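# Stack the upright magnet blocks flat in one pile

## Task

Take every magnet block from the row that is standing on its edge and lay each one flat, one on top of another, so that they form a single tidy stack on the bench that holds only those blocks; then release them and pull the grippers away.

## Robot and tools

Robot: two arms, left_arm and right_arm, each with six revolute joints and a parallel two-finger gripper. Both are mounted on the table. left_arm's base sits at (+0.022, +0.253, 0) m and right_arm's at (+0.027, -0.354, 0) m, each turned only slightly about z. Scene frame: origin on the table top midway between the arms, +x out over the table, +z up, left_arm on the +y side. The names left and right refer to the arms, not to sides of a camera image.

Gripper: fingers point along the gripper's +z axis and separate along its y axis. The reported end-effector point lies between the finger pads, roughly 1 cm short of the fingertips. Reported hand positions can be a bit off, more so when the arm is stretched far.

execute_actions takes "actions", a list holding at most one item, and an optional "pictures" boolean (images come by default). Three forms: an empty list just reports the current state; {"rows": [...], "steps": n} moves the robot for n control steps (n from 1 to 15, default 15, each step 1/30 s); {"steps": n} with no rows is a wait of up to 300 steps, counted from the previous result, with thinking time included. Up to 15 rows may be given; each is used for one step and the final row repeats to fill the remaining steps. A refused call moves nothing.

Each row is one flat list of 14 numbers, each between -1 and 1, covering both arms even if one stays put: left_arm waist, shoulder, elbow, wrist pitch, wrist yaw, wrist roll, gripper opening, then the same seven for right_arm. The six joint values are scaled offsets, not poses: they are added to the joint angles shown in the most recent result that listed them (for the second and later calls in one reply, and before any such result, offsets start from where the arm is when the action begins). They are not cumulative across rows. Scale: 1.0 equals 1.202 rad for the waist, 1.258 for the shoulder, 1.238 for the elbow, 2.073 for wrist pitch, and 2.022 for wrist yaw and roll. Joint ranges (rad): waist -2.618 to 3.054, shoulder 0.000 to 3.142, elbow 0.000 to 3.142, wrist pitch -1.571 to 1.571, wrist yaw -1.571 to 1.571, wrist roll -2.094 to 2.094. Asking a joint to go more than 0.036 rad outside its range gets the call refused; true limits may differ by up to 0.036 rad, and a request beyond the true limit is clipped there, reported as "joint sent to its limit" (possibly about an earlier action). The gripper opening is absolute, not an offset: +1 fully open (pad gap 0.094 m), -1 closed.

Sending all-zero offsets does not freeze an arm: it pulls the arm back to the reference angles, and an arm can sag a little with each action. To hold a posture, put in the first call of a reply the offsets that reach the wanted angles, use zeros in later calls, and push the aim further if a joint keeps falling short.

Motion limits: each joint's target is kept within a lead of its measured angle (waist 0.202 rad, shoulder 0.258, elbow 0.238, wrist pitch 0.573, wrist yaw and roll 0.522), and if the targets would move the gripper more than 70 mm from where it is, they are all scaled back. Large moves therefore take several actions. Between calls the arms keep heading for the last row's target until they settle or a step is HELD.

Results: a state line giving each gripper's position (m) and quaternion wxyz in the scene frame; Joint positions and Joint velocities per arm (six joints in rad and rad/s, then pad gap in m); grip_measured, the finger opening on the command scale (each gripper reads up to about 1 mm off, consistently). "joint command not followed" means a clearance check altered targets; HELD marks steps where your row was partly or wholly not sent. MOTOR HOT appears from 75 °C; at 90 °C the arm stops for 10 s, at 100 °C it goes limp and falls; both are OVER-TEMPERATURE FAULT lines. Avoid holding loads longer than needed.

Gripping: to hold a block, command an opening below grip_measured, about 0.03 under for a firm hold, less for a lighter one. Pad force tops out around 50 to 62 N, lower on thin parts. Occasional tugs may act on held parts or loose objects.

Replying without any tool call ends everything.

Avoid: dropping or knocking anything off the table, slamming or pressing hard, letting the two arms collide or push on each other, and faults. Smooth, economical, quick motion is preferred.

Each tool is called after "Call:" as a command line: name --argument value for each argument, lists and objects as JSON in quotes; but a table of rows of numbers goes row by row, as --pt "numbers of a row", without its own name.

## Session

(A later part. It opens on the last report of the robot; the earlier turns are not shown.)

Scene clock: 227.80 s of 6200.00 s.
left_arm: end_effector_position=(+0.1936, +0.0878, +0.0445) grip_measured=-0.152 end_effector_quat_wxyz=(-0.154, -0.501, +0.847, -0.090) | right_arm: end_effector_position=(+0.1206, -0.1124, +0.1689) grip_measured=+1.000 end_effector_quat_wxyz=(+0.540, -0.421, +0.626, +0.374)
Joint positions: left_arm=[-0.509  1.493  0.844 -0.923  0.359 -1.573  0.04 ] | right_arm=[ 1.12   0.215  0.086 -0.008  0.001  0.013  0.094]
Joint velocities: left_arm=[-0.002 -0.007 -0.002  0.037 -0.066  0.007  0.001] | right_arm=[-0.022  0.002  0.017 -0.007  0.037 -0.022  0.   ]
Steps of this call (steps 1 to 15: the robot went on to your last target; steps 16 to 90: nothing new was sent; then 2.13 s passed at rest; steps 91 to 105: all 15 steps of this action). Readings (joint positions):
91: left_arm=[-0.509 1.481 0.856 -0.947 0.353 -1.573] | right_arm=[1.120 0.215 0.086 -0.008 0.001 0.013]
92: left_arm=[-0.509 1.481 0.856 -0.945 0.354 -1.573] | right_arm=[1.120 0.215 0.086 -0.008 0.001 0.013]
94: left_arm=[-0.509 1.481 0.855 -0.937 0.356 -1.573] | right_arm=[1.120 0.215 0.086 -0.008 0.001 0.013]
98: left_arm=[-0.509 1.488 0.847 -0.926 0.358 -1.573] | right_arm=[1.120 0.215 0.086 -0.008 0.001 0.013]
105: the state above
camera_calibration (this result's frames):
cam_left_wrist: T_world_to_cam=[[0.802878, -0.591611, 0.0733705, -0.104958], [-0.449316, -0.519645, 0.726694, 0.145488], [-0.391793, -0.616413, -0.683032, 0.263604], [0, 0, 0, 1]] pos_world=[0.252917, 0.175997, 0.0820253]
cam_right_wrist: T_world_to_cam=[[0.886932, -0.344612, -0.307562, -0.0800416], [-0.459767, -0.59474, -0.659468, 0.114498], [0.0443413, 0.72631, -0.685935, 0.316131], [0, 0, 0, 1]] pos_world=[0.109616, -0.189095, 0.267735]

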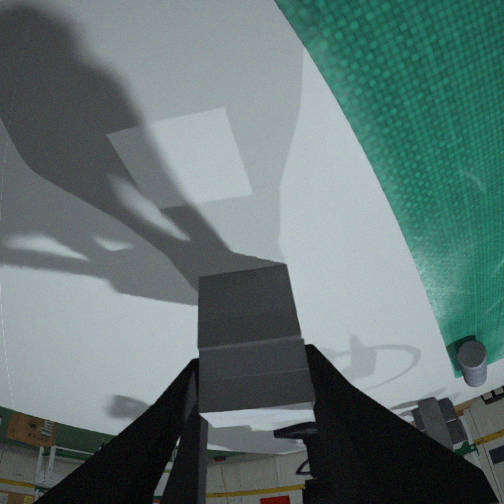

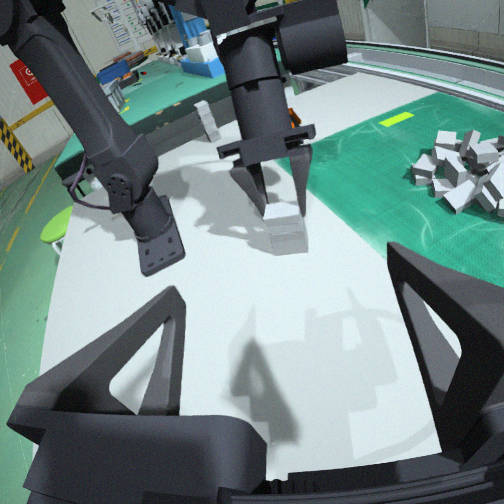

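A shoulder nudge moves down and slightly inward, as needed, then release.

Call:
execute_actions --actions '[{"rows":[[0,0.016,0,0,0.008,0,-0.22,0,0,0,0,0,0,1],[0,0.016,0,0,0.008,0,-0.22,0,0,0,0,0,0,1],[0,0.016,0,0,0.008,0,-0.22,0,0,0,0,0,0,1],[0,0.016,0,0,0.008,0,-0.22,0,0,0,0,0,0,1],[0,0.016,0,0,0.008,0,-0.22,0,0,0,0,0,0,1],[0,0.016,0,0,0.008,0,-0.22,0,0,0,0,0,0,1],[0,0.016,0,0,0.008,0,-0.18,0,0,0,0,0,0,1],[0,0.01,0,0,0.004,0,-0.165,0,0,0,0,0,0,1],[0,0.005,0,0,0,0,-0.155,0,0,0,0,0,0,1],[0,0.005,0,0,0,0,-0.145,0,0,0,0,0,0,1],[0,0.005,0,0,0,0,-0.12,0,0,0,0,0,0,1],[0,0.005,0,0,0,0,0,0,0,0,0,0,0,1],[0,0.005,0,0,0,0,1,0,0,0,0,0,0,1]],"steps":15}]'

Call:
zoom_image --camera "cam_right_wrist" --region '[240,170,340,270]'

Call:
zoom_image --camera "cam_left_wrist" --region '[160,250,360,450]'

Scene clock: 234.00 s of 6200.00 s.
left_arm: end_effector_position=(+0.1933, +0.0879, +0.0428) grip_measured=+0.722 end_effector_quat_wxyz=(-0.156, -0.502, +0.846, -0.087) | right_arm: end_effector_position=(+0.1206, -0.1124, +0.1689) grip_measured=+1.000 end_effector_quat_wxyz=(+0.540, -0.421, +0.626, +0.374)
Joint positions: left_arm=[-0.509  1.501  0.844 -0.922  0.359 -1.573  0.081] | right_arm=[ 1.12   0.215  0.086 -0.008  0.001  0.013  0.094]
Joint velocities: left_arm=[ 0.017  0.012  0.002 -0.051 -0.066 -0.037  0.422] | right_arm=[-0.017  0.022  0.012 -0.022  0.022 -0.007  0.   ]
Steps of this call (steps 1 to 15: the robot went on to your last target; steps 16 to 90: nothing new was sent; then 2.70 s passed at rest; steps 91 to 105: all 15 steps of this action). Readings (joint positions):
91: left_arm=[-0.509 1.493 0.844 -0.922 0.359 -1.573] | right_arm=[1.120 0.215 0.086 -0.008 0.001 0.013]
92: left_arm=[-0.509 1.496 0.844 -0.922 0.359 -1.573] | right_arm=[1.120 0.215 0.086 -0.008 0.001 0.013]
94: left_arm=[-0.509 1.501 0.844 -0.922 0.359 -1.573] | right_arm=[1.120 0.215 0.086 -0.008 0.001 0.013]
98: left_arm=[-0.509 1.501 0.844 -0.922 0.359 -1.573] | right_arm=[1.120 0.215 0.086 -0.008 0.001 0.013]
105: the state above
camera_calibration (this result's frames):
cam_left_wrist: T_world_to_cam=[[0.803335, -0.591831, 0.0662513, -0.104248], [-0.444566, -0.521951, 0.727962, 0.145891], [-0.39625, -0.61425, -0.682409, 0.262996], [0, 0, 0, 1]] pos_world=[0.252816, 0.175996, 0.0801748]
cam_right_wrist: T_world_to_cam=[[0.886932, -0.344612, -0.307562, -0.0800416], [-0.459767, -0.59474, -0.659468, 0.114498], [0.0443413, 0.72631, -0.685935, 0.316131], [0, 0, 0, 1]] pos_world=[0.109616, -0.189095, 0.267735]

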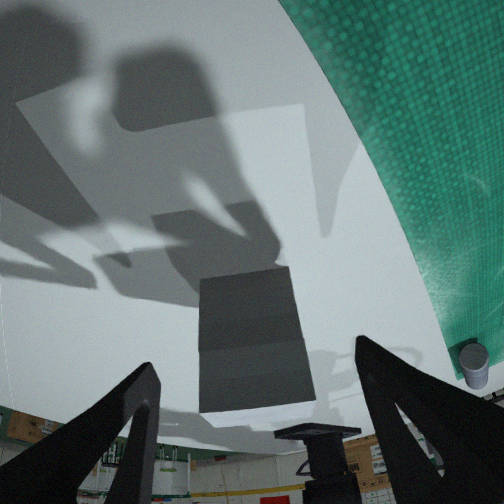

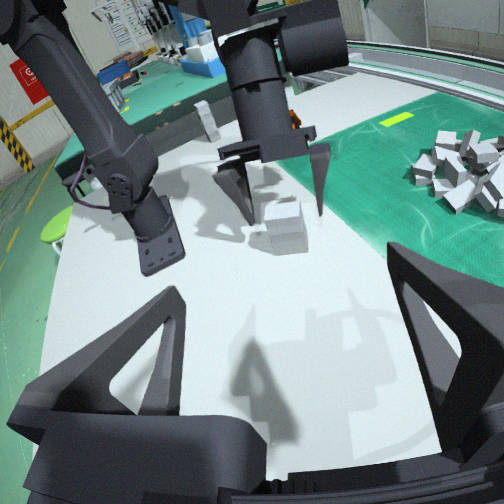

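Region (240, 170, 340, 270) of cam_right_wrist's 504x504 image, scaled by 5.040, with more detail than that image has.

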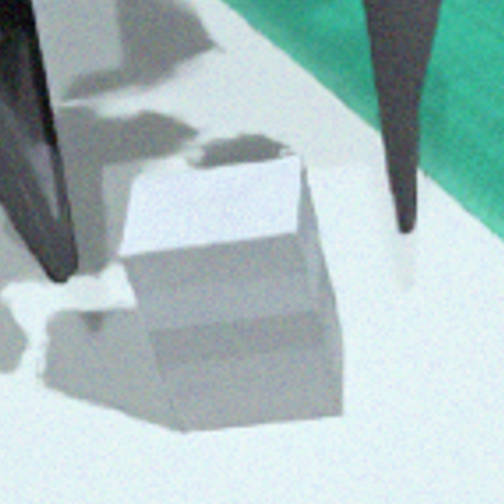

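Region (160, 250, 360, 450) of cam_left_wrist's 504x504 image, scaled by 2.520, with more detail than that image has.

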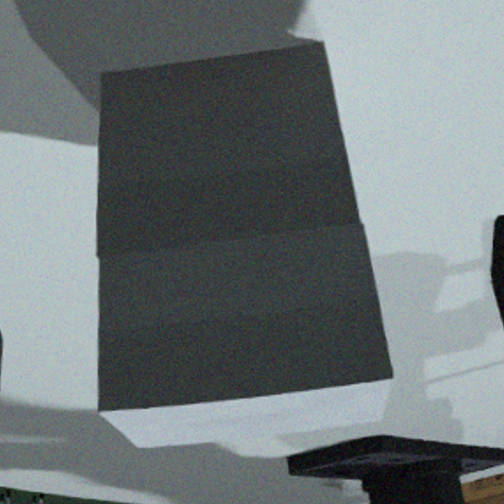

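Neat. Retreat.

Call:
execute_actions --actions '[{"rows":[[0,-0.02,0.025,-0.025,-0.02,0,1,0,0,0,0,0,0,1],[0,-0.03,0.04,-0.045,-0.04,0,1,0,0,0,0,0,0,1],[0,-0.04,0.055,-0.065,-0.07,0,1,0,0,0,0,0,0,1],[0,-0.05,0.07,-0.085,-0.1,0,1,0,0,0,0,0,0,1],[0,-0.06,0.085,-0.1,-0.13,0,1,0,0,0,0,0,0,1],[0,-0.07,0.1,-0.115,-0.16,0,1,0,0,0,0,0,0,1],[0.03,-0.08,0.115,-0.13,-0.18,0,1,0,0,0,0,0,0,1],[0.07,-0.1,0.13,-0.145,-0.18,0,1,0,0,0,0,0,0,1],[0.12,-0.12,0.145,-0.16,-0.18,0,1,0,0,0,0,0,0,1],[0.17,-0.15,0.16,-0.17,-0.18,0,1,0,0,0,0,0,0,1],[0.22,-0.18,0.175,-0.18,-0.18,0,1,0,0,0,0,0,0,1],[0.28,-0.21,0.19,-0.18,-0.18,0,1,0,0,0,0,0,0,1],[0.34,-0.24,0.2,-0.18,-0.18,0,1,0,0,0,0,0,0,1],[0.4,-0.27,0.2,-0.18,-0.18,0,1,0,0,0,0,0,0,1],[0.45,-0.3,0.2,-0.18,-0.18,0,1,0,0,0,0,0,0,1]],"steps":15}]' --pictures false

Call:
execute_actions --actions '[{"steps":12}]'

Scene clock: 244.07 s of 6200.00 s.
left_arm: end_effector_position=(+0.2531, +0.2275, +0.1438) grip_measured=+1.000 end_effector_quat_wxyz=(-0.053, +0.674, -0.731, +0.091) | right_arm: end_effector_position=(+0.1206, -0.1124, +0.1689) grip_measured=+1.000 end_effector_quat_wxyz=(+0.540, -0.421, +0.626, +0.374)
Joint positions: left_arm=[-0.083  1.225  1.063 -1.203  0.046 -1.573  0.094] | right_arm=[ 1.12   0.215  0.086 -0.008  0.001  0.013  0.094]
Joint velocities: left_arm=[ 2.078 -1.214  0.227 -0.095 -0.271  0.022  0.   ] | right_arm=[ 0.022  0.002 -0.002 -0.037  0.037 -0.066  0.   ]
Steps of this call (steps 1 to 15: the robot went on to your last target; steps 16 to 90: nothing new was sent; then 6.57 s passed at rest; steps 91 to 105: all 15 steps of this action). Readings (joint positions):
91: left_arm=[-0.509 1.501 0.844 -0.924 0.356 -1.573] | right_arm=[1.120 0.215 0.086 -0.008 0.001 0.013]
92: left_arm=[-0.509 1.501 0.847 -0.934 0.346 -1.573] | right_arm=[1.120 0.215 0.086 -0.008 0.001 0.013]
94: left_arm=[-0.509 1.495 0.868 -0.978 0.300 -1.573] | right_arm=[1.120 0.215 0.086 -0.008 0.001 0.013]
98: left_arm=[-0.492 1.443 0.943 -1.081 0.156 -1.573] | right_arm=[1.120 0.215 0.086 -0.008 0.001 0.013]
105: the state above

Scene clock: 244.47 s of 6200.00 s.
left_arm: end_effector_position=(+0.2381, +0.2606, +0.1663) grip_measured=+1.000 end_effector_quat_wxyz=(-0.090, +0.714, -0.688, +0.093) | right_arm: end_effector_position=(+0.1206, -0.1124, +0.1689) grip_measured=+1.000 end_effector_quat_wxyz=(+0.540, -0.421, +0.626, +0.374)
Joint positions: left_arm=[ 0.033  1.122  1.081 -1.27   0.008 -1.573  0.094] | right_arm=[ 1.12   0.215  0.086 -0.008  0.001  0.013  0.094]
Joint velocities: left_arm=[-0.012 -0.002 -0.002 -0.051 -0.066  0.007  0.   ] | right_arm=[ 0.002 -0.012  0.002 -0.037  0.037 -0.022  0.   ]
Steps of this call (steps 1 to 12: the robot went on to your last target). Readings (joint positions):
1: left_arm=[-0.022 1.186 1.071 -1.209 0.032 -1.573] | right_arm=[1.120 0.215 0.086 -0.008 0.001 0.013]
2: left_arm=[0.015 1.155 1.077 -1.220 0.019 -1.573] | right_arm=[1.120 0.215 0.086 -0.008 0.001 0.013]
4: left_arm=[0.033 1.124 1.081 -1.241 0.008 -1.573] | right_arm=[1.120 0.215 0.086 -0.008 0.001 0.013]
8: left_arm=[0.033 1.122 1.081 -1.263 0.008 -1.573] | right_arm=[1.120 0.215 0.086 -0.008 0.001 0.013]
12: the state above
camera_calibration (this result's frames):
cam_left_wrist: T_world_to_cam=[[0.953757, -0.112108, 0.278888, -0.242362], [-0.221466, -0.889423, 0.39985, 0.263226], [0.203223, -0.443124, -0.873122, 0.315524], [0, 0, 0, 1]] pos_world=[0.225328, 0.346765, 0.237832]
cam_right_wrist: T_world_to_cam=[[0.886932, -0.344612, -0.307562, -0.0800416], [-0.459767, -0.59474, -0.659468, 0.114498], [0.0443413, 0.72631, -0.685935, 0.316131], [0, 0, 0, 1]] pos_world=[0.109616, -0.189095, 0.267735]

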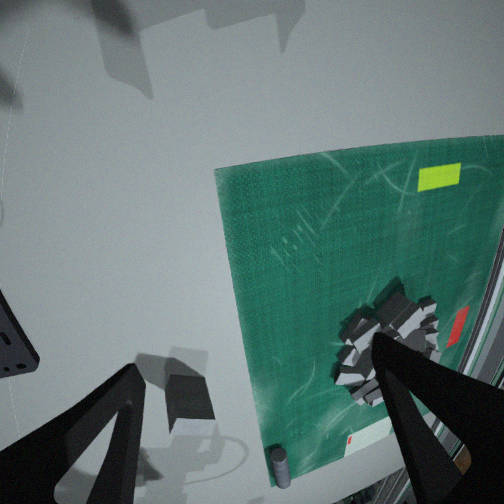

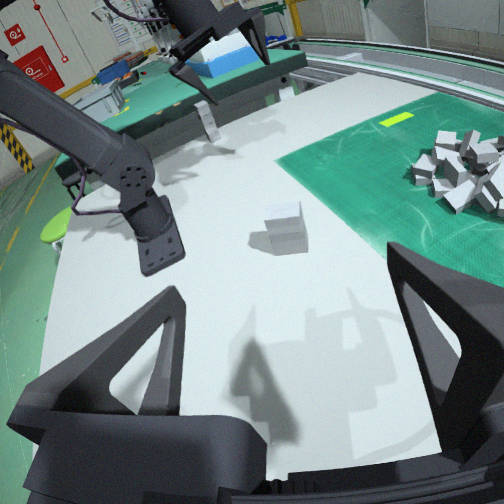

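Call:
finished_scene --scene 1

The scene is finished: the task was done.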